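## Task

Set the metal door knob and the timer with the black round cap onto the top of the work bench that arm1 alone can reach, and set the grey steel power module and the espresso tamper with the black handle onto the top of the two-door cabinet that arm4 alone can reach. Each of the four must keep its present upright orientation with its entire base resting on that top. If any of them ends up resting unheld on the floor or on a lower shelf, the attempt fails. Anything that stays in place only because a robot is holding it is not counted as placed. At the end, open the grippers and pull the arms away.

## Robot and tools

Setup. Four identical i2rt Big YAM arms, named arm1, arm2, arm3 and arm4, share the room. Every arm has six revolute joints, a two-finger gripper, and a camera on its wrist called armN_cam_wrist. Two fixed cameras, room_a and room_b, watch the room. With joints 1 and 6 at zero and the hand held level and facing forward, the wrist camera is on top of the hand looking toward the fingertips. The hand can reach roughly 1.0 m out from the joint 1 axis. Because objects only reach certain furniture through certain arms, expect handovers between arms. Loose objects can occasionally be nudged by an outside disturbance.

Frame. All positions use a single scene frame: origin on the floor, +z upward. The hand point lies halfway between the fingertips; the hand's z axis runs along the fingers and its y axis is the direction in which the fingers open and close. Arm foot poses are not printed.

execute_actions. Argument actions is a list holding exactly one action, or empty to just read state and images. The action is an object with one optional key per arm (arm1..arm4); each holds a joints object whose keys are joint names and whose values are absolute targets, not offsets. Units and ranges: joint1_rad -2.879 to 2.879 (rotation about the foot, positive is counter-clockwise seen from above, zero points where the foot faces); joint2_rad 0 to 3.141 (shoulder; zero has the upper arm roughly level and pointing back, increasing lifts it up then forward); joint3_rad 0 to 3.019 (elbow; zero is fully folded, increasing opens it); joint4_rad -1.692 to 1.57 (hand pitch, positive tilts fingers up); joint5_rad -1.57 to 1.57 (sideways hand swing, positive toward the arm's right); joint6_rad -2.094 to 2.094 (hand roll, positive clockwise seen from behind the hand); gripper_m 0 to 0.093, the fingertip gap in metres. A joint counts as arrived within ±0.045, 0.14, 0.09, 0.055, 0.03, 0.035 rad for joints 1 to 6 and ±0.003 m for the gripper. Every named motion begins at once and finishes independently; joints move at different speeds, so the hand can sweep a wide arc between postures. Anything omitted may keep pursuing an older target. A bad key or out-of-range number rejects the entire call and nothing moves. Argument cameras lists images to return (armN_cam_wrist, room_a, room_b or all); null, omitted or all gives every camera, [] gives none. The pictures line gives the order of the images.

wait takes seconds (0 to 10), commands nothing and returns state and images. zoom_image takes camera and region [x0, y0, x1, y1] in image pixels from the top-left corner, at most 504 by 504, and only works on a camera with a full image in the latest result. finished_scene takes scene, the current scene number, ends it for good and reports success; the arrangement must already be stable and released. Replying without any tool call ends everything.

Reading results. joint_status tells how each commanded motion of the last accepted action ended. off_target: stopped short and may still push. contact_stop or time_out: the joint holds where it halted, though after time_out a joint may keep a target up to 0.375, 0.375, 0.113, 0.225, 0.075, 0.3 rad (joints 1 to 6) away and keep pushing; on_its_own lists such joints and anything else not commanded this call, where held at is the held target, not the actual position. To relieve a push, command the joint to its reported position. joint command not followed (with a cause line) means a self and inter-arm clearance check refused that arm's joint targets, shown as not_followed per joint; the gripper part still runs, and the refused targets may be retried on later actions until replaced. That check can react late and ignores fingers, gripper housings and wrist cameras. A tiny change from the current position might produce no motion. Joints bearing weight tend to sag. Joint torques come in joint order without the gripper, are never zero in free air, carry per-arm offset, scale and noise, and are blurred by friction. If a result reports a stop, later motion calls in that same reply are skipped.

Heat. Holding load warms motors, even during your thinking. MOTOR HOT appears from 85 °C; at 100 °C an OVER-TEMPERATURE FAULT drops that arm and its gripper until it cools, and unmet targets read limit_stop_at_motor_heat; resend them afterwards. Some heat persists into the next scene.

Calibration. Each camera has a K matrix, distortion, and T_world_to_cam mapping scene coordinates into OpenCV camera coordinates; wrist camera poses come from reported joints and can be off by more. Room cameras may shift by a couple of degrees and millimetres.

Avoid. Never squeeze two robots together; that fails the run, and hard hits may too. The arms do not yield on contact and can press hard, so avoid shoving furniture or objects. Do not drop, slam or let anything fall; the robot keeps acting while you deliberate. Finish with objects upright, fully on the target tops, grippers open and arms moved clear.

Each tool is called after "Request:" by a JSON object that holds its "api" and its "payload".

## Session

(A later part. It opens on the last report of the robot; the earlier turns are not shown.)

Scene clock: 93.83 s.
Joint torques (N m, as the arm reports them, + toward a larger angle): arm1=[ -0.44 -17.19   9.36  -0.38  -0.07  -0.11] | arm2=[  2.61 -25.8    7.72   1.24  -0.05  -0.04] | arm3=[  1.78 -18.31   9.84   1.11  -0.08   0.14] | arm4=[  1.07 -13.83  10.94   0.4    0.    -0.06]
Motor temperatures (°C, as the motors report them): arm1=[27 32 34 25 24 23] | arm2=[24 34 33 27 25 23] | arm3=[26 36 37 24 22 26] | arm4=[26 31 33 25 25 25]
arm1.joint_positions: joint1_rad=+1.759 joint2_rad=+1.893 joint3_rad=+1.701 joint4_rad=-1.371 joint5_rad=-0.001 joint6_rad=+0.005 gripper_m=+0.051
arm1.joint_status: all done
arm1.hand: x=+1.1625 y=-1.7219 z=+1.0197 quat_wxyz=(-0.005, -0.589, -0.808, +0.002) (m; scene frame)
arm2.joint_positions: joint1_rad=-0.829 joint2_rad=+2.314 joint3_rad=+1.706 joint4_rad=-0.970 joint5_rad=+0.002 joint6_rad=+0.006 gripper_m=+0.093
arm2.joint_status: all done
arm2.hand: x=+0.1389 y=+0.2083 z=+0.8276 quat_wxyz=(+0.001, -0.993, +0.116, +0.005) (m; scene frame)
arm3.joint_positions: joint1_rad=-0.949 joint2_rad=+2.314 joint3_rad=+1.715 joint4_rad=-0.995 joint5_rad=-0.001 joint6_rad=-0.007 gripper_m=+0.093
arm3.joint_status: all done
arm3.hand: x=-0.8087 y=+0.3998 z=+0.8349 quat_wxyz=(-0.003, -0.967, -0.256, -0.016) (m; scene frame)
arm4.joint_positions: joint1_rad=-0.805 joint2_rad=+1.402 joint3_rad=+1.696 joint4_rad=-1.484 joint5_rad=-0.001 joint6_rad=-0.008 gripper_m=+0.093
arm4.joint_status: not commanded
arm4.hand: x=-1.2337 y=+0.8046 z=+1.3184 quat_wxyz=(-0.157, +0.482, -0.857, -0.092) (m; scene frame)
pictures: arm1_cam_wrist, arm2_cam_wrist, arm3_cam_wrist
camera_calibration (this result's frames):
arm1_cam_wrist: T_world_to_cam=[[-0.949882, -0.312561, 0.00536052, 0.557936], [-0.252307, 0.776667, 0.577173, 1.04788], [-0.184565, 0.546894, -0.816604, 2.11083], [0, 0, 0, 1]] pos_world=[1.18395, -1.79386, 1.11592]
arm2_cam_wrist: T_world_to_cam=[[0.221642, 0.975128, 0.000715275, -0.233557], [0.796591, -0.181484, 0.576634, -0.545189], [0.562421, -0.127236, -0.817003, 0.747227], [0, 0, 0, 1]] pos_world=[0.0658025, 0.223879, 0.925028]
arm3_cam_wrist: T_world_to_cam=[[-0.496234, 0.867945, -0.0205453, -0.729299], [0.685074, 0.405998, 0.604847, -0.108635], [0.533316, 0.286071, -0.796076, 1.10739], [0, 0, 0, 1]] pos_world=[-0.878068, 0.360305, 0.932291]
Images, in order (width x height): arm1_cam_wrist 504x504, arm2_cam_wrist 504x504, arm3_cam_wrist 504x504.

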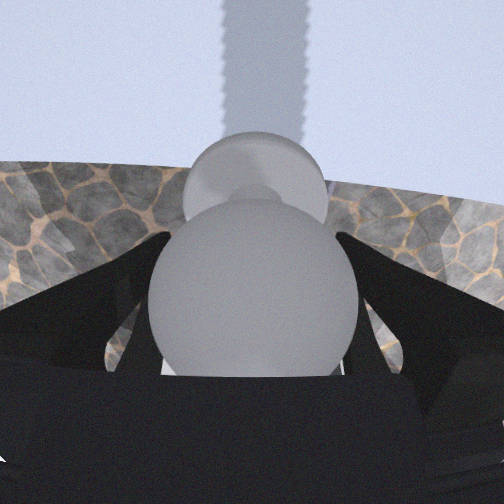

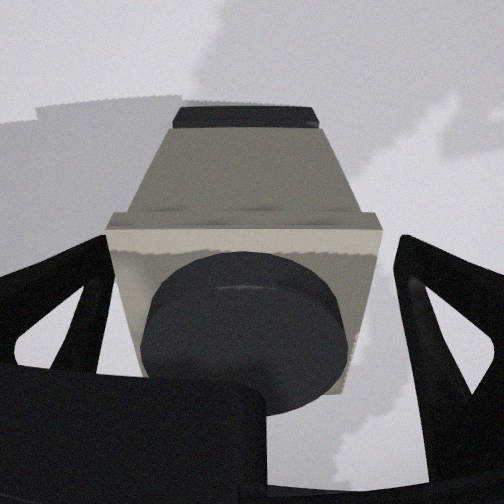

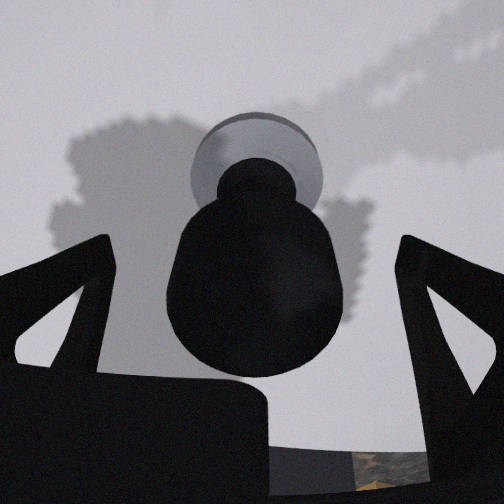

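Request:
{"api": "execute_actions", "payload": {"actions": [{"arm1":{"joints":{"joint2_rad":2.19,"joint4_rad":-1.05}},"arm2":{"joints":{"joint4_rad":-0.93,"gripper_m":0.03}},"arm3":{"joints":{"joint2_rad":1.7,"joint4_rad":-1.5}}}], "cameras": ["arm2_cam_wrist"]}}

Request:
{"api": "execute_actions", "payload": {"actions": [{"arm1":{"joints":{"joint2_rad":2.245,"joint4_rad":-1.025}},"arm2":{"joints":{"joint2_rad":1.95,"joint4_rad":-1.3}},"arm3":{"joints":{"joint1_rad":0.1,"joint2_rad":1.3}},"arm4":{"joints":{"joint1_rad":-1.82,"joint3_rad":1.86}}}], "cameras": ["arm1_cam_wrist","arm2_cam_wrist"]}}

Scene clock: 95.73 s.
Joint torques (N m, as the arm reports them, + toward a larger angle): arm1=[ -0.52 -23.26   8.53   0.37  -0.07  -0.11] | arm2=[  2.54 -25.55   7.67   1.26  -0.02  -0.06] | arm3=[  1.43 -11.99   9.66   0.72  -0.09   0.15] | arm4=[  1.06 -13.89  10.96   0.36  -0.01  -0.06]
Motor temperatures (°C, as the motors report them): arm1=[27 33 34 25 24 23] | arm2=[24 35 33 27 25 23] | arm3=[26 36 37 24 22 26] | arm4=[26 31 33 25 25 25]
arm1.joint_positions: joint1_rad=+1.759 joint2_rad=+2.215 joint3_rad=+1.701 joint4_rad=-1.062 joint5_rad=-0.001 joint6_rad=+0.005 gripper_m=+0.051
arm1.joint_status: all done
arm1.hand: x=+1.1790 y=-1.7718 z=+0.8292 quat_wxyz=(+0.000, -0.589, -0.808, -0.001) (m; scene frame)
arm2.joint_positions: joint1_rad=-0.829 joint2_rad=+2.314 joint3_rad=+1.706 joint4_rad=-0.945 joint5_rad=+0.001 joint6_rad=+0.006 gripper_m=+0.045
arm2.joint_status: gripper_m off_target (ended at +0.045, target +0.030); the others done
arm2.hand: x=+0.1328 y=+0.2093 z=+0.8277 quat_wxyz=(+0.002, -0.993, +0.115, +0.017) (m; scene frame)
arm3.joint_positions: joint1_rad=-0.949 joint2_rad=+1.699 joint3_rad=+1.738 joint4_rad=-1.493 joint5_rad=-0.001 joint6_rad=-0.007 gripper_m=+0.093
arm3.joint_status: all done
arm3.hand: x=-0.7348 y=+0.4470 z=+1.2010 quat_wxyz=(-0.021, -0.965, -0.255, +0.051) (m; scene frame)
arm4.joint_positions: joint1_rad=-0.805 joint2_rad=+1.402 joint3_rad=+1.696 joint4_rad=-1.484 joint5_rad=-0.001 joint6_rad=-0.008 gripper_m=+0.093
arm4.joint_status: not commanded
arm4.hand: x=-1.2337 y=+0.8046 z=+1.3184 quat_wxyz=(-0.157, +0.482, -0.857, -0.092) (m; scene frame)
pictures: arm2_cam_wrist
camera_calibration (this result's frames):
arm2_cam_wrist: T_world_to_cam=[[0.220894, 0.975298, 0.0000288385, -0.232562], [0.810724, -0.183636, 0.555882, -0.524458], [0.542156, -0.122768, -0.831261, 0.764463], [0, 0, 0, 1]] pos_world=[0.0621044, 0.224359, 0.927012]
Images, in order (width x height): arm2_cam_wrist 504x504.

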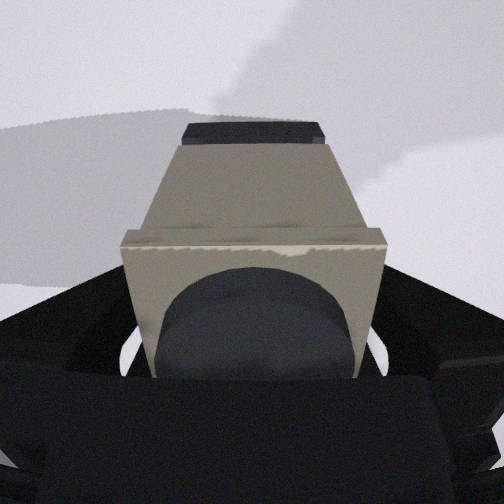

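Scene clock: 97.30 s.
Joint torques (N m, as the arm reports them, + toward a larger angle): arm1=[ -0.5  -18.7    8.53   0.45  -0.07  -0.11] | arm2=[  2.49 -22.87   9.27  -0.03  -0.01  -0.07] | arm3=[ 0.94 -5.35 10.16  1.44 -0.05  0.12] | arm4=[ -0.25 -13.27  13.22   0.69   0.01  -0.06]
Motor temperatures (°C, as the motors report them): arm1=[27 33 34 25 24 23] | arm2=[24 35 33 27 25 23] | arm3=[26 36 37 24 22 26] | arm4=[26 31 34 25 25 25]
arm1.joint_positions: joint1_rad=+1.759 joint2_rad=+2.217 joint3_rad=+1.701 joint4_rad=-1.037 joint5_rad=-0.001 joint6_rad=+0.005 gripper_m=+0.051
arm1.joint_status: all done
arm1.hand: x=+1.1807 y=-1.7770 z=+0.8276 quat_wxyz=(-0.009, -0.589, -0.808, +0.005) (m; scene frame)
arm2.joint_positions: joint1_rad=-0.829 joint2_rad=+1.959 joint3_rad=+1.701 joint4_rad=-1.287 joint5_rad=+0.001 joint6_rad=+0.006 gripper_m=+0.045
arm2.joint_status: all done
arm2.hand: x=+0.1777 y=+0.1991 z=+1.0395 quat_wxyz=(+0.003, -0.993, +0.115, +0.021) (m; scene frame)
arm3.joint_positions: joint1_rad=+0.098 joint2_rad=+1.299 joint3_rad=+1.728 joint4_rad=-1.493 joint5_rad=-0.001 joint6_rad=-0.007 gripper_m=+0.093
arm3.joint_status: all done
arm3.hand: x=-0.2652 y=+0.2639 z=+1.3981 quat_wxyz=(-0.183, -0.687, -0.681, +0.177) (m; scene frame)
arm4.joint_positions: joint1_rad=-1.823 joint2_rad=+1.400 joint3_rad=+1.830 joint4_rad=-1.487 joint5_rad=+0.000 joint6_rad=-0.008 gripper_m=+0.093
arm4.joint_status: all done
arm4.hand: x=-0.9938 y=+0.3944 z=+1.3810 quat_wxyz=(-0.247, +0.005, -0.969, +0.005) (m; scene frame)
pictures: arm1_cam_wrist, arm2_cam_wrist
camera_calibration (this result's frames):
arm1_cam_wrist: T_world_to_cam=[[-0.9499, -0.312508, 0.00538025, 0.559137], [-0.253862, 0.781454, 0.569986, 1.22242], [-0.182329, 0.540064, -0.821637, 1.97695], [0, 0, 0, 1]] pos_world=[1.20191, -1.84821, 0.924567]
arm2_cam_wrist: T_world_to_cam=[[0.220896, 0.975297, 0.0000479661, -0.232498], [0.814629, -0.184533, 0.549842, -0.674761], [0.536269, -0.121419, -0.835268, 0.919881], [0, 0, 0, 1]] pos_world=[0.107735, 0.21393, 1.13937]
Images, in order (width x height): arm1_cam_wrist 504x504, arm2_cam_wrist 504x504.

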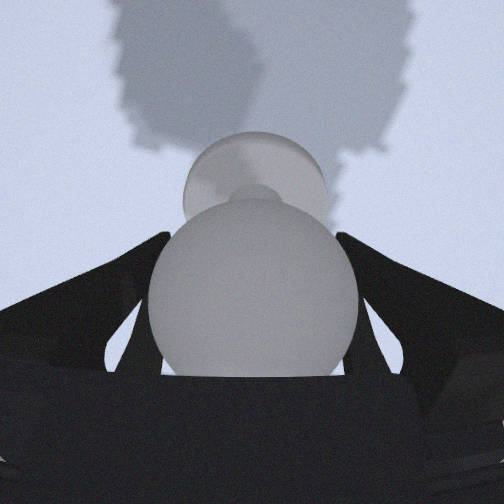

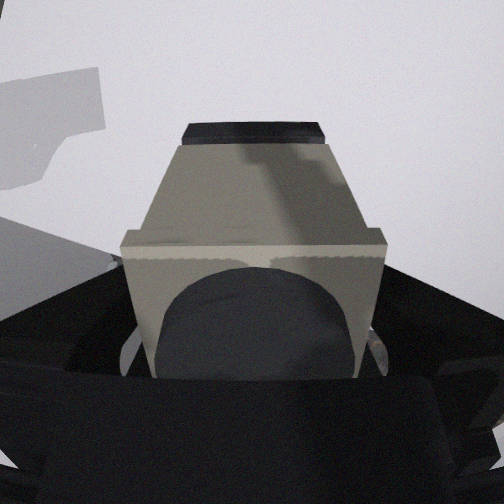

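Request:
{"api": "execute_actions", "payload": {"actions": [{"arm1":{"joints":{"joint2_rad":2.275}},"arm2":{"joints":{"joint1_rad":0.85,"joint3_rad":1.9,"joint2_rad":2.05,"joint4_rad":-1.37,"joint6_rad":-0.59}},"arm4":{"joints":{"joint2_rad":2.2,"joint4_rad":-1.2}}}], "cameras": ["arm4_cam_wrist"]}}

Scene clock: 99.33 s.
Joint torques (N m, as the arm reports them, + toward a larger angle): arm1=[ -0.52 -19.45   8.34   0.28  -0.08  -0.11] | arm2=[  1.08 -25.14  11.88  -0.24   0.11  -0.09] | arm3=[ 0.88 -5.48 10.26  1.42 -0.03  0.15] | arm4=[  0.62 -24.17  11.26   0.73   0.    -0.07]
Motor temperatures (°C, as the motors report them): arm1=[27 33 34 25 24 23] | arm2=[24 35 34 27 25 23] | arm3=[26 35 37 24 22 26] | arm4=[26 31 34 25 25 25]
arm1.joint_positions: joint1_rad=+1.759 joint2_rad=+2.254 joint3_rad=+1.701 joint4_rad=-1.035 joint5_rad=-0.001 joint6_rad=+0.005 gripper_m=+0.051
arm1.joint_status: all done
arm1.hand: x=+1.1788 y=-1.7713 z=+0.8051 quat_wxyz=(+0.005, -0.589, -0.808, -0.005) (m; scene frame)
arm2.joint_positions: joint1_rad=+0.859 joint2_rad=+2.061 joint3_rad=+1.857 joint4_rad=-1.356 joint5_rad=-0.003 joint6_rad=-0.581 gripper_m=+0.045
arm2.joint_status: all done
arm2.hand: x=+0.6968 y=-0.5693 z=+1.0255 quat_wxyz=(+0.004, -0.522, -0.853, +0.007) (m; scene frame)
arm3.joint_positions: joint1_rad=+0.098 joint2_rad=+1.299 joint3_rad=+1.728 joint4_rad=-1.493 joint5_rad=-0.001 joint6_rad=-0.007 gripper_m=+0.093
arm3.joint_status: not commanded
arm3.hand: x=-0.2652 y=+0.2639 z=+1.3981 quat_wxyz=(-0.183, -0.687, -0.681, +0.177) (m; scene frame)
arm4.joint_positions: joint1_rad=-1.823 joint2_rad=+2.190 joint3_rad=+1.838 joint4_rad=-1.210 joint5_rad=+0.000 joint6_rad=-0.008 gripper_m=+0.093
arm4.joint_status: all done
arm4.hand: x=-0.8352 y=+0.3906 z=+0.9403 quat_wxyz=(+0.003, +0.004, -1.000, +0.004) (m; scene frame)
pictures: arm4_cam_wrist
camera_calibration (this result's frames):
arm4_cam_wrist: T_world_to_cam=[[0.0129025, -0.999912, -0.00306932, 0.406894], [-0.802323, -0.0121847, 0.596766, -1.22379], [-0.596751, -0.00523719, -0.80241, 0.380547], [0, 0, 0, 1]] pos_world=[-0.760033, 0.39394, 1.03692]
Images, in order (width x height): arm4_cam_wrist 504x504.

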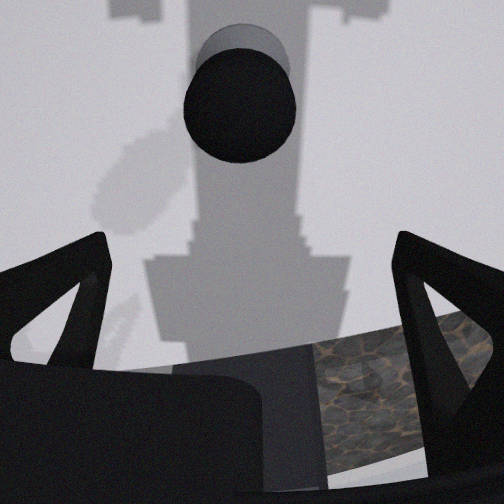

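Request:
{"api": "execute_actions", "payload": {"actions": [{"arm1":{"joints":{"joint2_rad":2.27,"gripper_m":0.093}},"arm2":{"joints":{"joint2_rad":2.385,"joint4_rad":-1.02}},"arm4":{"joints":{"joint1_rad":-1.808,"joint2_rad":2.36,"joint3_rad":1.9,"joint4_rad":-1.07}}}], "cameras": ["arm4_cam_wrist","arm1_cam_wrist","arm2_cam_wrist"]}}

Scene clock: 100.77 s.
Joint torques (N m, as the arm reports them, + toward a larger angle): arm1=[ -0.51 -19.9    8.34   0.28  -0.07  -0.11] | arm2=[  0.45 -28.54   9.65   1.23   0.06  -0.09] | arm3=[ 0.74 -5.55 10.25  1.47 -0.05  0.15] | arm4=[  0.31 -26.03  10.43   0.91   0.01  -0.07]
Motor temperatures (°C, as the motors report them): arm1=[27 34 34 25 24 23] | arm2=[24 35 34 27 25 23] | arm3=[26 35 37 24 22 26] | arm4=[26 32 34 25 25 25]
arm1.joint_positions: joint1_rad=+1.759 joint2_rad=+2.254 joint3_rad=+1.701 joint4_rad=-1.035 joint5_rad=-0.001 joint6_rad=+0.005 gripper_m=+0.093
arm1.joint_status: all done
arm1.hand: x=+1.1788 y=-1.7713 z=+0.8051 quat_wxyz=(+0.005, -0.589, -0.808, -0.005) (m; scene frame)
arm2.joint_positions: joint1_rad=+0.858 joint2_rad=+2.398 joint3_rad=+1.875 joint4_rad=-1.034 joint5_rad=-0.002 joint6_rad=-0.581 gripper_m=+0.045
arm2.joint_status: all done
arm2.hand: x=+0.6880 y=-0.6121 z=+0.8164 quat_wxyz=(+0.004, -0.522, -0.853, +0.008) (m; scene frame)
arm3.joint_positions: joint1_rad=+0.098 joint2_rad=+1.299 joint3_rad=+1.728 joint4_rad=-1.493 joint5_rad=-0.001 joint6_rad=-0.007 gripper_m=+0.093
arm3.joint_status: not commanded
arm3.hand: x=-0.2652 y=+0.2639 z=+1.3981 quat_wxyz=(-0.183, -0.687, -0.681, +0.177) (m; scene frame)
arm4.joint_positions: joint1_rad=-1.814 joint2_rad=+2.359 joint3_rad=+1.883 joint4_rad=-1.085 joint5_rad=+0.000 joint6_rad=-0.008 gripper_m=+0.093
arm4.joint_status: all done
arm4.hand: x=-0.8141 y=+0.3963 z=+0.8465 quat_wxyz=(+0.003, +0.008, -1.000, +0.004) (m; scene frame)
pictures: arm1_cam_wrist, arm2_cam_wrist, arm4_cam_wrist
camera_calibration (this result's frames):
arm1_cam_wrist: T_world_to_cam=[[-0.949829, -0.312719, 0.00568262, 0.558529], [-0.247525, 0.762672, 0.597548, 1.1674], [-0.191198, 0.566162, -0.801813, 1.9957], [0, 0, 0, 1]] pos_world=[1.20104, -1.84557, 0.899427]
arm2_cam_wrist: T_world_to_cam=[[-0.886603, -0.462202, 0.0174309, 0.313828], [-0.366366, 0.724773, 0.583507, 0.224156], [-0.282332, 0.510953, -0.811921, 1.29251], [0, 0, 0, 1]] pos_world=[0.725282, -0.677824, 0.913153]
arm4_cam_wrist: T_world_to_cam=[[0.0224495, -0.999743, -0.00319554, 0.41982], [-0.802803, -0.0199319, 0.595911, -1.14736], [-0.595821, -0.0108125, -0.803044, 0.321423], [0, 0, 0, 1]] pos_world=[-0.739021, 0.400318, 0.943184]
Images, in order (width x height): arm1_cam_wrist 504x504, arm2_cam_wrist 504x504, arm4_cam_wrist 504x504.

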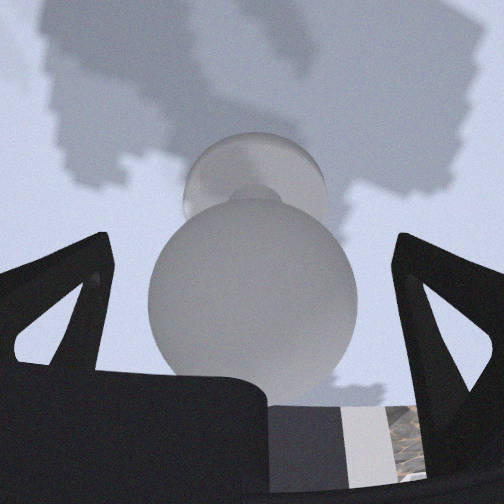

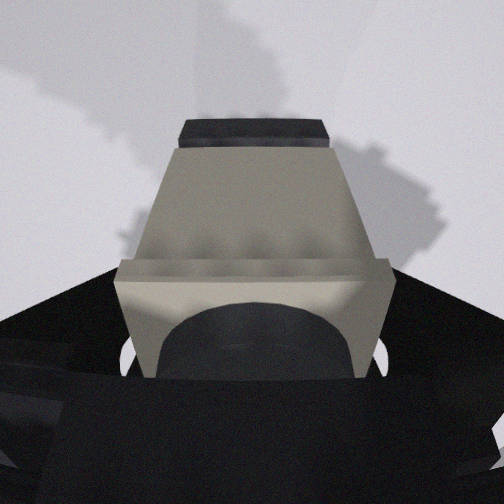

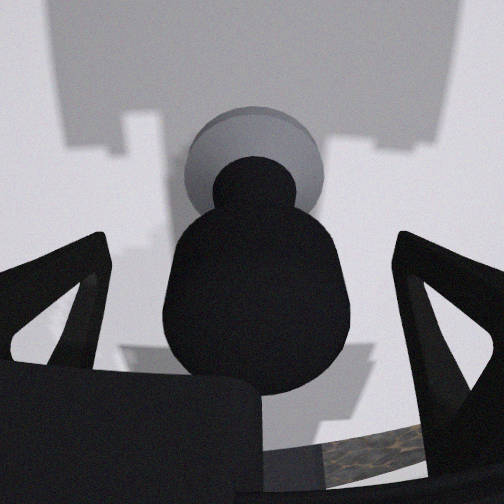

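Request:
{"api": "execute_actions", "payload": {"actions": [{"arm1":{"joints":{"joint2_rad":1.75,"joint3_rad":1.72,"joint4_rad":-1.5}},"arm2":{"joints":{"joint2_rad":2.405,"gripper_m":0.093}},"arm4":{"joints":{"gripper_m":0.025}}}], "cameras": ["arm2_cam_wrist"]}}

Request:
{"api": "execute_actions", "payload": {"actions": [{"arm1":{"joints":{"joint1_rad":-0.2}},"arm2":{"joints":{"joint2_rad":1.9,"joint4_rad":-1.5}},"arm4":{"joints":{"joint2_rad":1.9,"joint4_rad":-1.54}}}], "cameras": ["arm2_cam_wrist","arm4_cam_wrist"]}}

Request:
{"api": "execute_actions", "payload": {"actions": [{"arm1":{"joints":{"joint1_rad":-1.23}},"arm2":{"joints":{"joint1_rad":-0.5,"joint2_rad":1.5}},"arm4":{"joints":{"joint1_rad":0.95,"joint2_rad":1.85,"joint3_rad":1.7,"joint4_rad":-1.4}}}], "cameras": ["arm4_cam_wrist","room_a"]}}

Scene clock: 102.67 s.
Joint torques (N m, as the arm reports them, + toward a larger angle): arm1=[ -0.49 -14.31   9.41  -0.3   -0.08  -0.11] | arm2=[  0.92 -26.54   9.63   1.21   0.07  -0.11] | arm3=[ 0.75 -5.44 10.21  1.38 -0.04  0.14] | arm4=[  0.83 -26.36  10.49   0.89  -0.01  -0.06]
Motor temperatures (°C, as the motors report them): arm1=[27 34 34 25 24 23] | arm2=[24 35 34 27 25 23] | arm3=[26 35 37 24 22 26] | arm4=[26 32 34 25 25 25]
arm1.joint_positions: joint1_rad=+1.759 joint2_rad=+1.735 joint3_rad=+1.705 joint4_rad=-1.490 joint5_rad=-0.001 joint6_rad=+0.005 gripper_m=+0.093
arm1.joint_status: all done
arm1.hand: x=+1.1504 y=-1.6855 z=+1.1059 quat_wxyz=(-0.023, -0.589, -0.808, +0.015) (m; scene frame)
arm2.joint_positions: joint1_rad=+0.858 joint2_rad=+2.398 joint3_rad=+1.875 joint4_rad=-1.034 joint5_rad=-0.002 joint6_rad=-0.581 gripper_m=+0.093
arm2.joint_status: all done
arm2.hand: x=+0.6880 y=-0.6121 z=+0.8164 quat_wxyz=(+0.004, -0.522, -0.853, +0.008) (m; scene frame)
arm3.joint_positions: joint1_rad=+0.098 joint2_rad=+1.299 joint3_rad=+1.728 joint4_rad=-1.493 joint5_rad=-0.001 joint6_rad=-0.007 gripper_m=+0.093
arm3.joint_status: not commanded
arm3.hand: x=-0.2652 y=+0.2639 z=+1.3981 quat_wxyz=(-0.183, -0.687, -0.681, +0.177) (m; scene frame)
arm4.joint_positions: joint1_rad=-1.814 joint2_rad=+2.359 joint3_rad=+1.883 joint4_rad=-1.085 joint5_rad=+0.000 joint6_rad=-0.007 gripper_m=+0.044
arm4.joint_status: gripper_m off_target (ended at +0.044, target +0.025)
arm4.hand: x=-0.8141 y=+0.3962 z=+0.8465 quat_wxyz=(+0.003, +0.008, -1.000, +0.004) (m; scene frame)
pictures: arm2_cam_wrist
camera_calibration (this result's frames):
arm2_cam_wrist: T_world_to_cam=[[-0.886603, -0.462202, 0.0174309, 0.313828], [-0.366366, 0.724773, 0.583507, 0.224156], [-0.282332, 0.510953, -0.811921, 1.29251], [0, 0, 0, 1]] pos_world=[0.725282, -0.677824, 0.913153]
Images, in order (width x height): arm2_cam_wrist 504x504.

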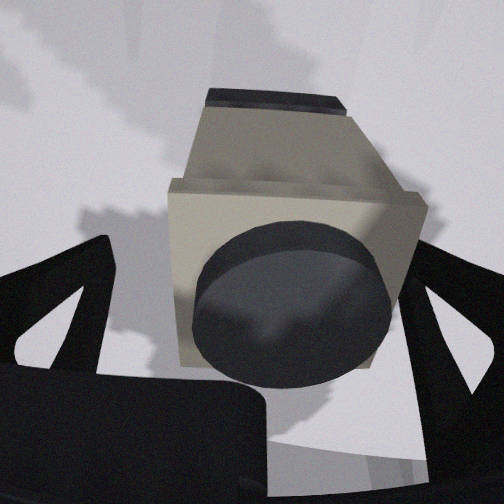

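Scene clock: 104.67 s.
Joint torques (N m, as the arm reports them, + toward a larger angle): arm1=[  1.11 -14.71   9.3   -0.33  -0.08  -0.11] | arm2=[  0.84 -22.1    9.6   -0.04   0.08  -0.07] | arm3=[ 0.76 -5.5  10.25  1.39 -0.03  0.15] | arm4=[  0.85 -24.41  11.75  -0.13  -0.01  -0.07]
Motor temperatures (°C, as the motors report them): arm1=[27 34 35 25 24 23] | arm2=[24 35 35 27 25 23] | arm3=[26 34 38 24 22 26] | arm4=[26 32 34 25 25 25]
arm1.joint_positions: joint1_rad=-0.206 joint2_rad=+1.738 joint3_rad=+1.705 joint4_rad=-1.490 joint5_rad=-0.001 joint6_rad=+0.005 gripper_m=+0.093
arm1.joint_status: all done
arm1.hand: x=+0.4379 y=-1.1245 z=+1.1013 quat_wxyz=(-0.001, -0.999, +0.041, +0.023) (m; scene frame)
arm2.joint_positions: joint1_rad=+0.858 joint2_rad=+1.904 joint3_rad=+1.891 joint4_rad=-1.486 joint5_rad=-0.002 joint6_rad=-0.581 gripper_m=+0.093
arm2.joint_status: all done
arm2.hand: x=+0.7008 y=-0.5425 z=+1.1325 quat_wxyz=(-0.008, -0.522, -0.852, +0.035) (m; scene frame)
arm3.joint_positions: joint1_rad=+0.098 joint2_rad=+1.299 joint3_rad=+1.728 joint4_rad=-1.493 joint5_rad=-0.001 joint6_rad=-0.007 gripper_m=+0.093
arm3.joint_status: not commanded
arm3.hand: x=-0.2652 y=+0.2639 z=+1.3981 quat_wxyz=(-0.183, -0.687, -0.681, +0.177) (m; scene frame)
arm4.joint_positions: joint1_rad=-1.814 joint2_rad=+1.921 joint3_rad=+1.883 joint4_rad=-1.527 joint5_rad=+0.000 joint6_rad=-0.007 gripper_m=+0.044
arm4.joint_status: all done
arm4.hand: x=-0.8913 y=+0.3978 z=+1.1217 quat_wxyz=(+0.004, +0.008, -1.000, +0.004) (m; scene frame)
pictures: arm2_cam_wrist, arm4_cam_wrist
camera_calibration (this result's frames):
arm2_cam_wrist: T_world_to_cam=[[-0.885946, -0.461078, 0.0500722, 0.314986], [-0.363466, 0.757309, 0.542564, 0.0559794], [-0.288084, 0.462482, -0.838521, 1.52514], [0, 0, 0, 1]] pos_world=[0.738774, -0.602509, 1.23271]
arm4_cam_wrist: T_world_to_cam=[[0.0220314, -0.999753, -0.00285569, 0.423223], [-0.800765, -0.0193564, 0.598666, -1.37488], [-0.598574, -0.0109027, -0.800994, 0.491694], [0, 0, 0, 1]] pos_world=[-0.815965, 0.401867, 1.21815]
Images, in order (width x height): arm2_cam_wrist 504x504, arm4_cam_wrist 504x504.

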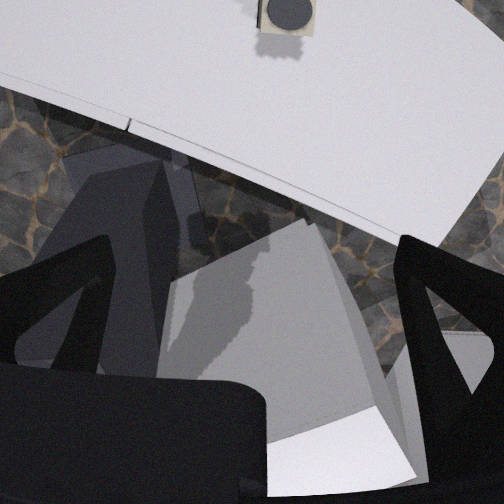

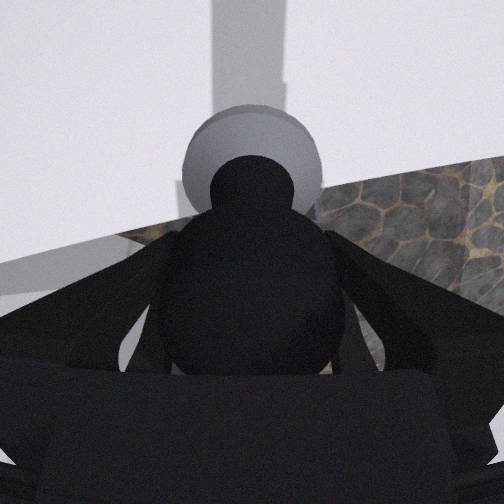

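Scene clock: 107.30 s.
Joint torques (N m, as the arm reports them, + toward a larger angle): arm1=[  0.51 -14.76   9.3   -0.31  -0.1   -0.11] | arm2=[  1.94 -14.67   9.59   0.83   0.    -0.07] | arm3=[ 0.78 -5.4  10.22  1.36 -0.06  0.14] | arm4=[  0.82 -22.54  10.62   0.26   0.08  -0.07]
Motor temperatures (°C, as the motors report them): arm1=[27 34 35 25 24 23] | arm2=[24 35 35 27 25 23] | arm3=[26 34 38 24 22 26] | arm4=[26 33 34 25 25 25]
arm1.joint_positions: joint1_rad=-1.234 joint2_rad=+1.738 joint3_rad=+1.705 joint4_rad=-1.490 joint5_rad=+0.000 joint6_rad=+0.005 gripper_m=+0.093
arm1.joint_status: all done
arm1.hand: x=+0.7378 y=-0.6795 z=+1.1006 quat_wxyz=(+0.012, -0.849, +0.527, +0.019) (m; scene frame)
arm2.joint_positions: joint1_rad=-0.504 joint2_rad=+1.506 joint3_rad=+1.891 joint4_rad=-1.486 joint5_rad=+0.000 joint6_rad=-0.582 gripper_m=+0.093
arm2.joint_status: all done
arm2.hand: x=+0.2433 y=+0.0101 z=+1.3629 quat_wxyz=(+0.060, -0.915, -0.325, +0.233) (m; scene frame)
arm3.joint_positions: joint1_rad=+0.098 joint2_rad=+1.299 joint3_rad=+1.728 joint4_rad=-1.493 joint5_rad=-0.001 joint6_rad=-0.007 gripper_m=+0.093
arm3.joint_status: not commanded
arm3.hand: x=-0.2652 y=+0.2639 z=+1.3981 quat_wxyz=(-0.183, -0.687, -0.681, +0.177) (m; scene frame)
arm4.joint_positions: joint1_rad=+0.955 joint2_rad=+1.870 joint3_rad=+1.693 joint4_rad=-1.398 joint5_rad=-0.003 joint6_rad=-0.007 gripper_m=+0.044
arm4.joint_status: all done
arm4.hand: x=-2.0265 y=+0.5965 z=+1.0936 quat_wxyz=(+0.007, +0.984, -0.178, -0.005) (m; scene frame)
pictures: arm4_cam_wrist, room_a
camera_calibration (this result's frames):
arm4_cam_wrist: T_world_to_cam=[[0.344046, 0.938553, -0.0274025, 0.170059], [0.766564, -0.263907, 0.585434, 1.0733], [0.542229, -0.222422, -0.810257, 2.24001], [0, 0, 0, 1]] pos_world=[-2.09586, 0.62187, 1.1913]
Images, in order (width x height): arm4_cam_wrist 504x504, room_a 896x504.

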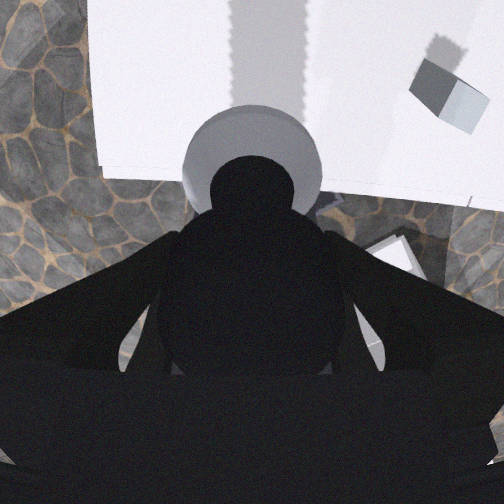

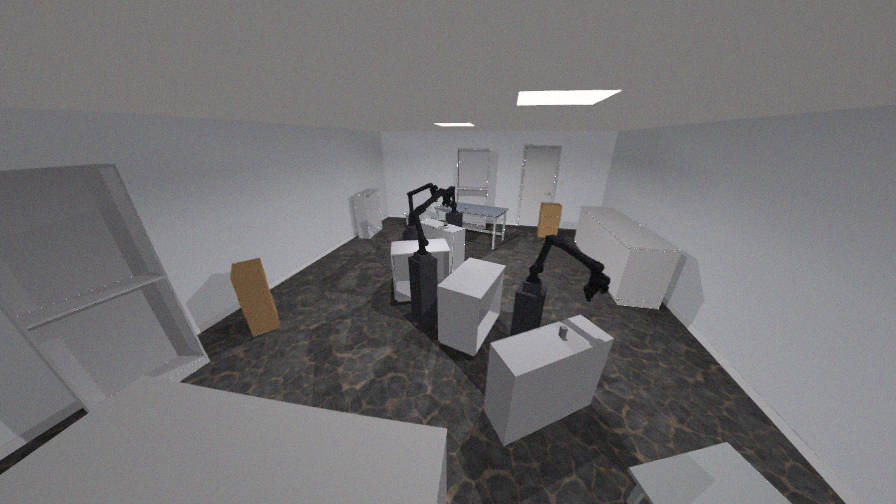

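Request:
{"api": "execute_actions", "payload": {"actions": [{"arm1":{"joints":{"joint2_rad":2.0,"joint4_rad":-1.24}},"arm4":{"joints":{"joint2_rad":2.14,"joint3_rad":1.49,"joint4_rad":-0.87}}}], "cameras": ["arm4_cam_wrist","arm1_cam_wrist"]}}

Scene clock: 108.87 s.
Joint torques (N m, as the arm reports them, + toward a larger angle): arm1=[  0.49 -20.61   8.84   0.38  -0.1   -0.11] | arm2=[  1.71 -14.8    9.58   0.87  -0.05  -0.05] | arm3=[ 0.72 -5.3  10.22  1.43 -0.04  0.13] | arm4=[  0.34 -22.77  11.03   0.82   0.05  -0.07]
Motor temperatures (°C, as the motors report them): arm1=[27 34 35 25 24 23] | arm2=[24 34 35 27 25 23] | arm3=[26 34 38 24 22 26] | arm4=[26 33 34 25 25 25]
arm1.joint_positions: joint1_rad=-1.234 joint2_rad=+2.014 joint3_rad=+1.705 joint4_rad=-1.251 joint5_rad=+0.000 joint6_rad=+0.005 gripper_m=+0.093
arm1.joint_status: all done
arm1.hand: x=+0.7082 y=-0.6203 z=+0.9477 quat_wxyz=(+0.002, -0.850, +0.528, +0.003) (m; scene frame)
arm2.joint_positions: joint1_rad=-0.504 joint2_rad=+1.506 joint3_rad=+1.891 joint4_rad=-1.486 joint5_rad=+0.000 joint6_rad=-0.582 gripper_m=+0.093
arm2.joint_status: not commanded
arm2.hand: x=+0.2433 y=+0.0101 z=+1.3629 quat_wxyz=(+0.060, -0.915, -0.325, +0.233) (m; scene frame)
arm3.joint_positions: joint1_rad=+0.098 joint2_rad=+1.299 joint3_rad=+1.728 joint4_rad=-1.493 joint5_rad=-0.001 joint6_rad=-0.007 gripper_m=+0.093
arm3.joint_status: not commanded
arm3.hand: x=-0.2652 y=+0.2639 z=+1.3981 quat_wxyz=(-0.183, -0.687, -0.681, +0.177) (m; scene frame)
arm4.joint_positions: joint1_rad=+0.955 joint2_rad=+2.145 joint3_rad=+1.458 joint4_rad=-0.882 joint5_rad=-0.002 joint6_rad=-0.006 gripper_m=+0.043
arm4.joint_status: all done
arm4.hand: x=-2.0363 y=+0.5971 z=+0.8579 quat_wxyz=(+0.006, +0.984, -0.178, -0.008) (m; scene frame)
pictures: arm1_cam_wrist, arm4_cam_wrist
camera_calibration (this result's frames):
arm1_cam_wrist: T_world_to_cam=[[0.893143, 0.449699, 0.00812524, -0.363899], [0.361962, -0.729377, 0.580511, -1.25317], [0.266982, -0.515538, -0.814212, 0.384744], [0, 0, 0, 1]] pos_world=[0.675894, -0.552039, 1.0437]
arm4_cam_wrist: T_world_to_cam=[[0.344358, 0.938473, -0.0261966, 0.166055], [0.769112, -0.265992, 0.581133, 1.22915], [0.538409, -0.220266, -0.813387, 2.04811], [0, 0, 0, 1]] pos_world=[-2.10526, 0.622235, 0.95596]
Images, in order (width x height): arm1_cam_wrist 504x504, arm4_cam_wrist 504x504.

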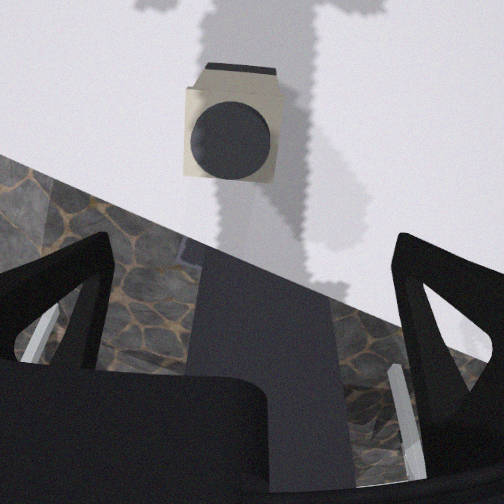

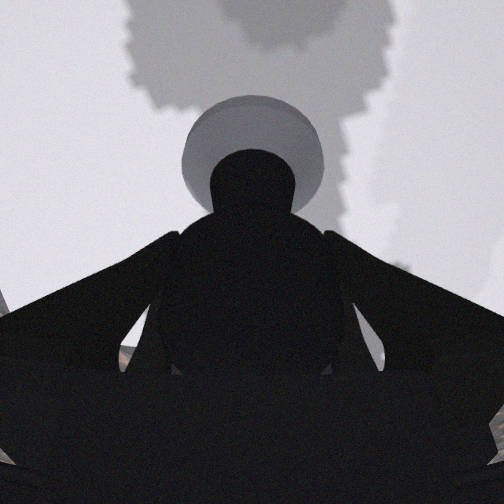

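Request:
{"api": "execute_actions", "payload": {"actions": [{"arm1":{"joints":{"joint1_rad":-1.205,"joint2_rad":2.12,"joint3_rad":1.61,"joint4_rad":-1.04,"joint6_rad":0.08}},"arm4":{"joints":{"joint2_rad":2.195,"joint4_rad":-0.83}}}], "cameras": ["arm4_cam_wrist","arm1_cam_wrist"]}}

Scene clock: 110.37 s.
Joint torques (N m, as the arm reports them, + toward a larger angle): arm1=[  1.2  -19.73   7.22   0.43  -0.1    0.01] | arm2=[  1.93 -14.1    9.51   0.72  -0.05  -0.07] | arm3=[ 0.76 -5.39 10.26  1.46 -0.03  0.12] | arm4=[  0.4  -23.19  10.49   0.85   0.05  -0.08]
Motor temperatures (°C, as the motors report them): arm1=[27 34 35 25 24 23] | arm2=[24 34 35 27 25 23] | arm3=[26 33 38 24 22 26] | arm4=[26 33 34 25 25 25]
arm1.joint_positions: joint1_rad=-1.218 joint2_rad=+2.116 joint3_rad=+1.612 joint4_rad=-1.052 joint5_rad=+0.000 joint6_rad=+0.073 gripper_m=+0.093
arm1.joint_status: all done
arm1.hand: x=+0.6984 y=-0.6231 z=+0.8546 quat_wxyz=(+0.003, -0.836, +0.549, +0.005) (m; scene frame)
arm2.joint_positions: joint1_rad=-0.504 joint2_rad=+1.506 joint3_rad=+1.891 joint4_rad=-1.486 joint5_rad=+0.000 joint6_rad=-0.582 gripper_m=+0.093
arm2.joint_status: not commanded
arm2.hand: x=+0.2433 y=+0.0101 z=+1.3629 quat_wxyz=(+0.060, -0.915, -0.325, +0.233) (m; scene frame)
arm3.joint_positions: joint1_rad=+0.098 joint2_rad=+1.299 joint3_rad=+1.728 joint4_rad=-1.493 joint5_rad=-0.001 joint6_rad=-0.007 gripper_m=+0.093
arm3.joint_status: not commanded
arm3.hand: x=-0.2652 y=+0.2639 z=+1.3981 quat_wxyz=(-0.183, -0.687, -0.681, +0.177) (m; scene frame)
arm4.joint_positions: joint1_rad=+0.955 joint2_rad=+2.200 joint3_rad=+1.459 joint4_rad=-0.845 joint5_rad=-0.002 joint6_rad=-0.006 gripper_m=+0.043
arm4.joint_status: all done
arm4.hand: x=-2.0341 y=+0.5958 z=+0.8269 quat_wxyz=(+0.008, +0.984, -0.178, +0.001) (m; scene frame)
pictures: arm1_cam_wrist, arm4_cam_wrist
camera_calibration (this result's frames):
arm1_cam_wrist: T_world_to_cam=[[0.915123, 0.403108, 0.00730543, -0.396801], [0.32526, -0.748861, 0.577419, -1.18144], [0.238233, -0.526034, -0.816415, 0.325546], [0, 0, 0, 1]] pos_world=[0.669842, -0.553534, 0.950866]
arm4_cam_wrist: T_world_to_cam=[[0.344572, 0.938389, -0.0264083, 0.166344], [0.759528, -0.262141, 0.595315, 1.21157], [0.551714, -0.225186, -0.803058, 2.04283], [0, 0, 0, 1]] pos_world=[-2.10459, 0.621524, 0.923641]
Images, in order (width x height): arm1_cam_wrist 504x504, arm4_cam_wrist 504x504.

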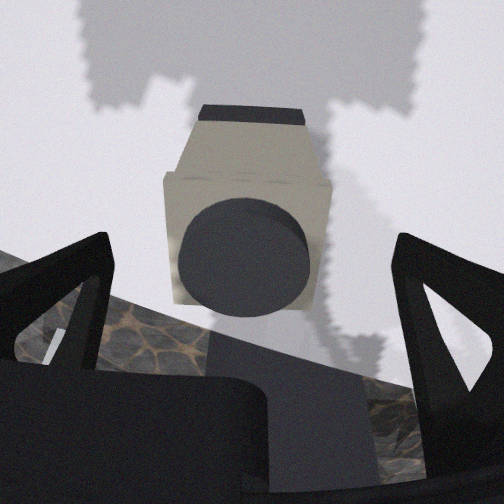

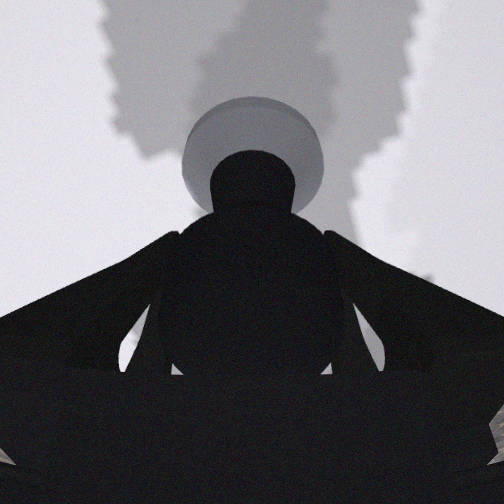

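Request:
{"api": "execute_actions", "payload": {"actions": [{"arm1":{"joints":{"joint2_rad":2.19,"joint4_rad":-0.99,"joint6_rad":0.14}},"arm4":{"joints":{"joint2_rad":2.225}}}], "cameras": ["arm4_cam_wrist","arm1_cam_wrist"]}}

Scene clock: 111.33 s.
Joint torques (N m, as the arm reports them, + toward a larger angle): arm1=[  1.26 -18.28   7.02   0.41  -0.09   0.01] | arm2=[  1.89 -14.33   9.52   0.77   0.01  -0.07] | arm3=[ 0.84 -5.52 10.19  1.44 -0.04  0.14] | arm4=[  0.36 -20.48  10.47   0.87   0.04  -0.07]
Motor temperatures (°C, as the motors report them): arm1=[27 34 35 25 24 23] | arm2=[24 34 35 27 25 23] | arm3=[26 33 38 24 22 26] | arm4=[26 33 34 25 25 25]
arm1.joint_positions: joint1_rad=-1.218 joint2_rad=+2.166 joint3_rad=+1.612 joint4_rad=-1.002 joint5_rad=+0.000 joint6_rad=+0.132 gripper_m=+0.093
arm1.joint_status: all done
arm1.hand: x=+0.6964 y=-0.6192 z=+0.8251 quat_wxyz=(+0.003, -0.819, +0.574, +0.005) (m; scene frame)
arm2.joint_positions: joint1_rad=-0.504 joint2_rad=+1.506 joint3_rad=+1.891 joint4_rad=-1.486 joint5_rad=+0.000 joint6_rad=-0.582 gripper_m=+0.093
arm2.joint_status: not commanded
arm2.hand: x=+0.2433 y=+0.0101 z=+1.3629 quat_wxyz=(+0.060, -0.915, -0.325, +0.233) (m; scene frame)
arm3.joint_positions: joint1_rad=+0.098 joint2_rad=+1.299 joint3_rad=+1.728 joint4_rad=-1.493 joint5_rad=-0.001 joint6_rad=-0.007 gripper_m=+0.093
arm3.joint_status: not commanded
arm3.hand: x=-0.2652 y=+0.2639 z=+1.3981 quat_wxyz=(-0.183, -0.687, -0.681, +0.177) (m; scene frame)
arm4.joint_positions: joint1_rad=+0.955 joint2_rad=+2.202 joint3_rad=+1.459 joint4_rad=-0.845 joint5_rad=-0.002 joint6_rad=-0.006 gripper_m=+0.043
arm4.joint_status: all done
arm4.hand: x=-2.0340 y=+0.5957 z=+0.8264 quat_wxyz=(+0.008, +0.984, -0.178, +0.001) (m; scene frame)
pictures: arm1_cam_wrist, arm4_cam_wrist
camera_calibration (this result's frames):
arm1_cam_wrist: T_world_to_cam=[[0.937348, 0.34833, 0.00663514, -0.445156], [0.280794, -0.76661, 0.577464, -1.14088], [0.206234, -0.539422, -0.816389, 0.317889], [0, 0, 0, 1]] pos_world=[0.672059, -0.548074, 0.921293]
arm4_cam_wrist: T_world_to_cam=[[0.344581, 0.938385, -0.0264174, 0.166366], [0.759106, -0.261972, 0.595927, 1.21036], [0.552289, -0.225399, -0.802604, 2.04328], [0, 0, 0, 1]] pos_world=[-2.10459, 0.621517, 0.923053]
Images, in order (width x height): arm1_cam_wrist 504x504, arm4_cam_wrist 504x504.

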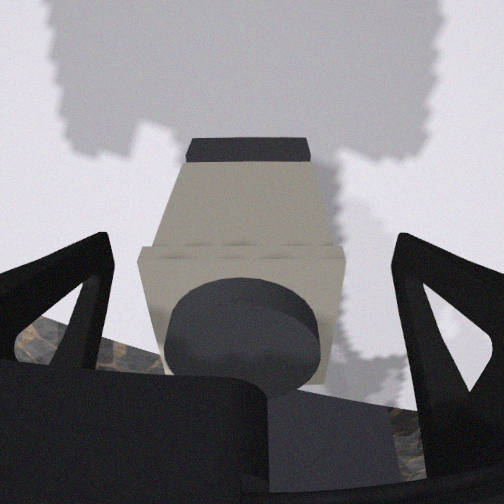

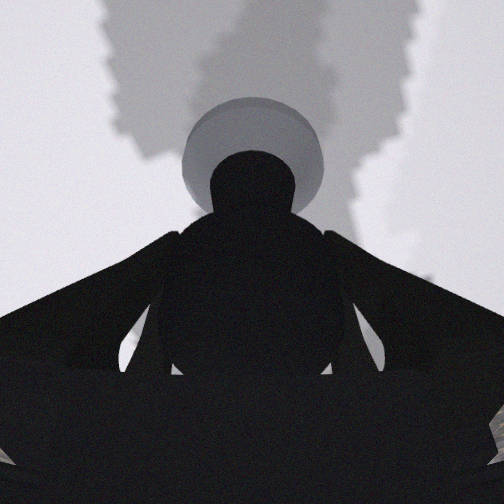

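Request:
{"api": "execute_actions", "payload": {"actions": [{"arm1":{"joints":{"gripper_m":0.03}},"arm4":{"joints":{"joint2_rad":2.245}}}], "cameras": ["arm4_cam_wrist"]}}

Request:
{"api": "execute_actions", "payload": {"actions": [{"arm1":{"joints":{"joint2_rad":1.85,"joint3_rad":1.7,"joint4_rad":-1.39}},"arm4":{"joints":{"joint2_rad":2.225,"gripper_m":0.093}}}], "cameras": ["arm4_cam_wrist","arm1_cam_wrist"]}}

Scene clock: 112.20 s.
Joint torques (N m, as the arm reports them, + toward a larger angle): arm1=[  1.24 -18.27   6.99   0.38  -0.11   0.01] | arm2=[  2.08 -14.63   9.57   0.88  -0.02  -0.04] | arm3=[ 0.6  -5.45 10.22  1.42 -0.04  0.13] | arm4=[  0.38 -19.16   9.78   0.85   0.05  -0.07]
Motor temperatures (°C, as the motors report them): arm1=[27 34 35 25 24 23] | arm2=[24 34 35 27 25 23] | arm3=[26 33 38 24 22 26] | arm4=[26 33 34 25 25 25]
arm1.joint_positions: joint1_rad=-1.218 joint2_rad=+2.166 joint3_rad=+1.612 joint4_rad=-1.001 joint5_rad=+0.000 joint6_rad=+0.133 gripper_m=+0.046
arm1.joint_status: gripper_m off_target (ended at +0.046, target +0.030)
arm1.hand: x=+0.6964 y=-0.6189 z=+0.8251 quat_wxyz=(+0.003, -0.819, +0.574, +0.005) (m; scene frame)
arm2.joint_positions: joint1_rad=-0.504 joint2_rad=+1.506 joint3_rad=+1.891 joint4_rad=-1.486 joint5_rad=+0.000 joint6_rad=-0.582 gripper_m=+0.093
arm2.joint_status: not commanded
arm2.hand: x=+0.2433 y=+0.0101 z=+1.3629 quat_wxyz=(+0.060, -0.915, -0.325, +0.233) (m; scene frame)
arm3.joint_positions: joint1_rad=+0.098 joint2_rad=+1.299 joint3_rad=+1.728 joint4_rad=-1.493 joint5_rad=-0.001 joint6_rad=-0.007 gripper_m=+0.093
arm3.joint_status: not commanded
arm3.hand: x=-0.2652 y=+0.2639 z=+1.3981 quat_wxyz=(-0.183, -0.687, -0.681, +0.177) (m; scene frame)
arm4.joint_positions: joint1_rad=+0.955 joint2_rad=+2.207 joint3_rad=+1.466 joint4_rad=-0.845 joint5_rad=-0.002 joint6_rad=-0.006 gripper_m=+0.043
arm4.joint_status: all done
arm4.hand: x=-2.0362 y=+0.5965 z=+0.8252 quat_wxyz=(+0.008, +0.984, -0.178, +0.001) (m; scene frame)
pictures: arm4_cam_wrist
camera_calibration (this result's frames):
arm4_cam_wrist: T_world_to_cam=[[0.344562, 0.938392, -0.0263992, 0.166266], [0.759949, -0.26231, 0.594702, 1.21582], [0.551139, -0.224974, -0.803513, 2.04188], [0, 0, 0, 1]] pos_world=[-2.10661, 0.622269, 0.922019]
Images, in order (width x height): arm4_cam_wrist 504x504.

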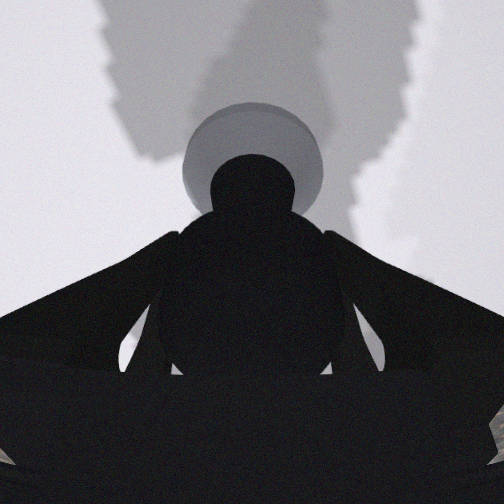

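Scene clock: 113.60 s.
Joint torques (N m, as the arm reports them, + toward a larger angle): arm1=[  1.28 -15.7    9.73  -0.38  -0.12   0.01] | arm2=[  2.   -14.81   9.51   0.88  -0.01  -0.05] | arm3=[ 0.69 -5.4  10.18  1.42 -0.06  0.15] | arm4=[  0.36 -20.84   9.75   0.81   0.05  -0.07]
Motor temperatures (°C, as the motors report them): arm1=[27 34 35 25 24 23] | arm2=[24 34 35 27 25 23] | arm3=[26 33 38 24 22 26] | arm4=[26 33 34 25 25 25]
arm1.joint_positions: joint1_rad=-1.218 joint2_rad=+1.834 joint3_rad=+1.677 joint4_rad=-1.379 joint5_rad=+0.000 joint6_rad=+0.133 gripper_m=+0.046
arm1.joint_status: all done
arm1.hand: x=+0.7179 y=-0.6603 z=+1.0393 quat_wxyz=(+0.008, -0.819, +0.574, +0.014) (m; scene frame)
arm2.joint_positions: joint1_rad=-0.504 joint2_rad=+1.506 joint3_rad=+1.891 joint4_rad=-1.486 joint5_rad=+0.000 joint6_rad=-0.582 gripper_m=+0.093
arm2.joint_status: not commanded
arm2.hand: x=+0.2433 y=+0.0101 z=+1.3629 quat_wxyz=(+0.060, -0.915, -0.325, +0.233) (m; scene frame)
arm3.joint_positions: joint1_rad=+0.098 joint2_rad=+1.299 joint3_rad=+1.728 joint4_rad=-1.493 joint5_rad=-0.001 joint6_rad=-0.007 gripper_m=+0.093
arm3.joint_status: not commanded
arm3.hand: x=-0.2652 y=+0.2639 z=+1.3981 quat_wxyz=(-0.183, -0.687, -0.681, +0.177) (m; scene frame)
arm4.joint_positions: joint1_rad=+0.955 joint2_rad=+2.207 joint3_rad=+1.467 joint4_rad=-0.843 joint5_rad=-0.002 joint6_rad=-0.006 gripper_m=+0.093
arm4.joint_status: all done
arm4.hand: x=-2.0367 y=+0.5967 z=+0.8253 quat_wxyz=(+0.008, +0.984, -0.178, +0.000) (m; scene frame)
pictures: arm1_cam_wrist, arm4_cam_wrist
camera_calibration (this result's frames):
arm1_cam_wrist: T_world_to_cam=[[0.937798, 0.347148, 0.00488685, -0.451661], [0.284754, -0.777145, 0.561214, -1.29509], [0.198622, -0.524913, -0.827656, 0.492942], [0, 0, 0, 1]] pos_world=[0.69444, -0.59093, 1.13702]
arm4_cam_wrist: T_world_to_cam=[[0.344539, 0.938401, -0.0263763, 0.166189], [0.761001, -0.262733, 0.593168, 1.21987], [0.5497, -0.224442, -0.804646, 2.03999], [0, 0, 0, 1]] pos_world=[-2.10696, 0.622408, 0.922269]
Images, in order (width x height): arm1_cam_wrist 504x504, arm4_cam_wrist 504x504.

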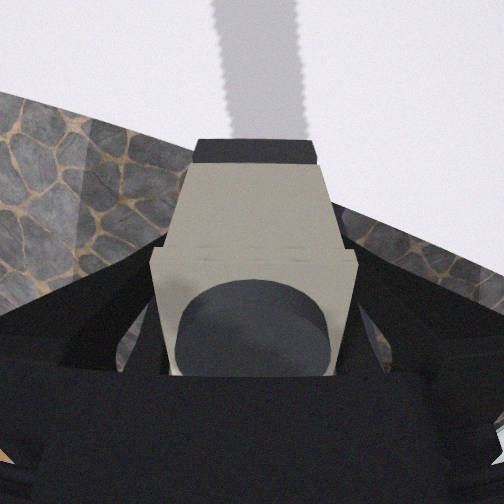

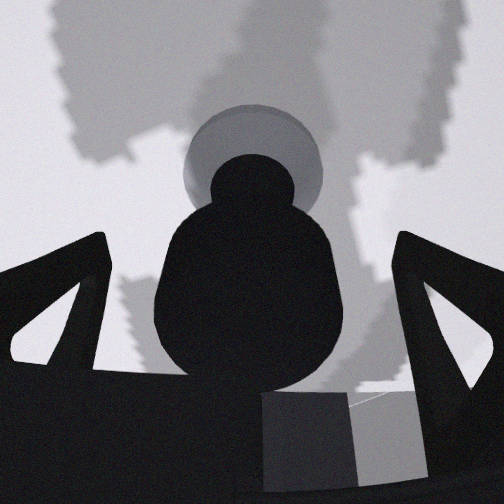

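Request:
{"api": "execute_actions", "payload": {"actions": [{"arm1":{"joints":{"joint1_rad":1.45}},"arm4":{"joints":{"joint2_rad":1.6,"joint4_rad":-1.42}}}], "cameras": []}}

Request:
{"api": "execute_actions", "payload": {"actions": [{"arm1":{"joints":{"joint2_rad":2.15,"joint4_rad":-1.04}}}], "cameras": ["arm1_cam_wrist"]}}

Scene clock: 116.10 s.
Joint torques (N m, as the arm reports them, + toward a larger angle): arm1=[ -0.34 -16.65   9.65  -0.38  -0.08   0.  ] | arm2=[  1.81 -14.39   9.52   0.87  -0.01  -0.09] | arm3=[ 0.8  -5.42 10.21  1.43 -0.05  0.14] | arm4=[  0.3  -15.85  11.03  -0.13   0.05  -0.08]
Motor temperatures (°C, as the motors report them): arm1=[27 34 35 25 24 23] | arm2=[24 33 35 27 25 23] | arm3=[26 33 38 24 22 26] | arm4=[26 33 34 25 25 25]
arm1.joint_positions: joint1_rad=+1.458 joint2_rad=+1.843 joint3_rad=+1.677 joint4_rad=-1.379 joint5_rad=-0.001 joint6_rad=+0.134 gripper_m=+0.046
arm1.joint_status: all done
arm1.hand: x=+0.9897 y=-1.7395 z=+1.0379 quat_wxyz=(-0.012, -0.748, -0.663, +0.008) (m; scene frame)
arm2.joint_positions: joint1_rad=-0.504 joint2_rad=+1.506 joint3_rad=+1.891 joint4_rad=-1.486 joint5_rad=+0.000 joint6_rad=-0.582 gripper_m=+0.093
arm2.joint_status: not commanded
arm2.hand: x=+0.2433 y=+0.0101 z=+1.3629 quat_wxyz=(+0.060, -0.915, -0.325, +0.233) (m; scene frame)
arm3.joint_positions: joint1_rad=+0.098 joint2_rad=+1.299 joint3_rad=+1.728 joint4_rad=-1.493 joint5_rad=-0.001 joint6_rad=-0.007 gripper_m=+0.093
arm3.joint_status: not commanded
arm3.hand: x=-0.2652 y=+0.2639 z=+1.3981 quat_wxyz=(-0.183, -0.687, -0.681, +0.177) (m; scene frame)
arm4.joint_positions: joint1_rad=+0.955 joint2_rad=+1.593 joint3_rad=+1.480 joint4_rad=-1.405 joint5_rad=-0.002 joint6_rad=-0.006 gripper_m=+0.093
arm4.joint_status: all done
arm4.hand: x=-1.9483 y=+0.5677 z=+1.1525 quat_wxyz=(+0.001, +0.984, -0.178, -0.033) (m; scene frame)
pictures: none
No camera images: the call's "cameras" was empty. Leave "cameras" out to get every camera's image.

Scene clock: 117.33 s.
Joint torques (N m, as the arm reports them, + toward a larger angle): arm1=[ -0.38 -22.75   8.86   0.46  -0.07   0.  ] | arm2=[  1.63 -14.81   9.51   0.88  -0.01  -0.06] | arm3=[ 0.91 -5.63 10.15  1.4  -0.04  0.15] | arm4=[  0.17 -15.5   11.16  -0.15   0.05  -0.08]
Motor temperatures (°C, as the motors report them): arm1=[27 34 35 25 24 23] | arm2=[24 33 35 27 25 23] | arm3=[26 33 38 24 22 26] | arm4=[26 33 34 25 25 25]
arm1.joint_positions: joint1_rad=+1.458 joint2_rad=+2.172 joint3_rad=+1.677 joint4_rad=-1.052 joint5_rad=-0.001 joint6_rad=+0.134 gripper_m=+0.046
arm1.joint_status: all done
arm1.hand: x=+0.9910 y=-1.8021 z=+0.8469 quat_wxyz=(-0.011, -0.748, -0.663, +0.008) (m; scene frame)
arm2.joint_positions: joint1_rad=-0.504 joint2_rad=+1.506 joint3_rad=+1.891 joint4_rad=-1.486 joint5_rad=+0.000 joint6_rad=-0.582 gripper_m=+0.093
arm2.joint_status: not commanded
arm2.hand: x=+0.2433 y=+0.0101 z=+1.3629 quat_wxyz=(+0.060, -0.915, -0.325, +0.233) (m; scene frame)
arm3.joint_positions: joint1_rad=+0.098 joint2_rad=+1.299 joint3_rad=+1.728 joint4_rad=-1.493 joint5_rad=-0.001 joint6_rad=-0.007 gripper_m=+0.093
arm3.joint_status: not commanded
arm3.hand: x=-0.2652 y=+0.2639 z=+1.3981 quat_wxyz=(-0.183, -0.687, -0.681, +0.177) (m; scene frame)
arm4.joint_positions: joint1_rad=+0.955 joint2_rad=+1.593 joint3_rad=+1.480 joint4_rad=-1.405 joint5_rad=-0.002 joint6_rad=-0.006 gripper_m=+0.093
arm4.joint_status: not commanded
arm4.hand: x=-1.9483 y=+0.5677 z=+1.1525 quat_wxyz=(+0.001, +0.984, -0.178, -0.033) (m; scene frame)
pictures: arm1_cam_wrist
camera_calibration (this result's frames):
arm1_cam_wrist: T_world_to_cam=[[-0.993636, 0.112622, 0.00176992, 1.18351], [0.0939026, 0.819601, 0.565188, 0.911011], [0.0622017, 0.561757, -0.82496, 1.77133], [0, 0, 0, 1]] pos_world=[0.980257, -1.87501, 0.944288]
Images, in order (width x height): arm1_cam_wrist 504x504.

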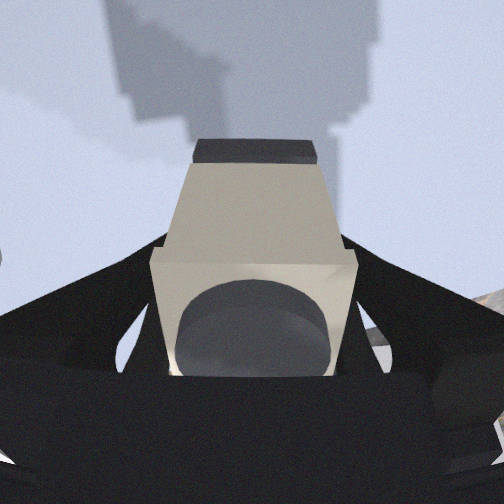

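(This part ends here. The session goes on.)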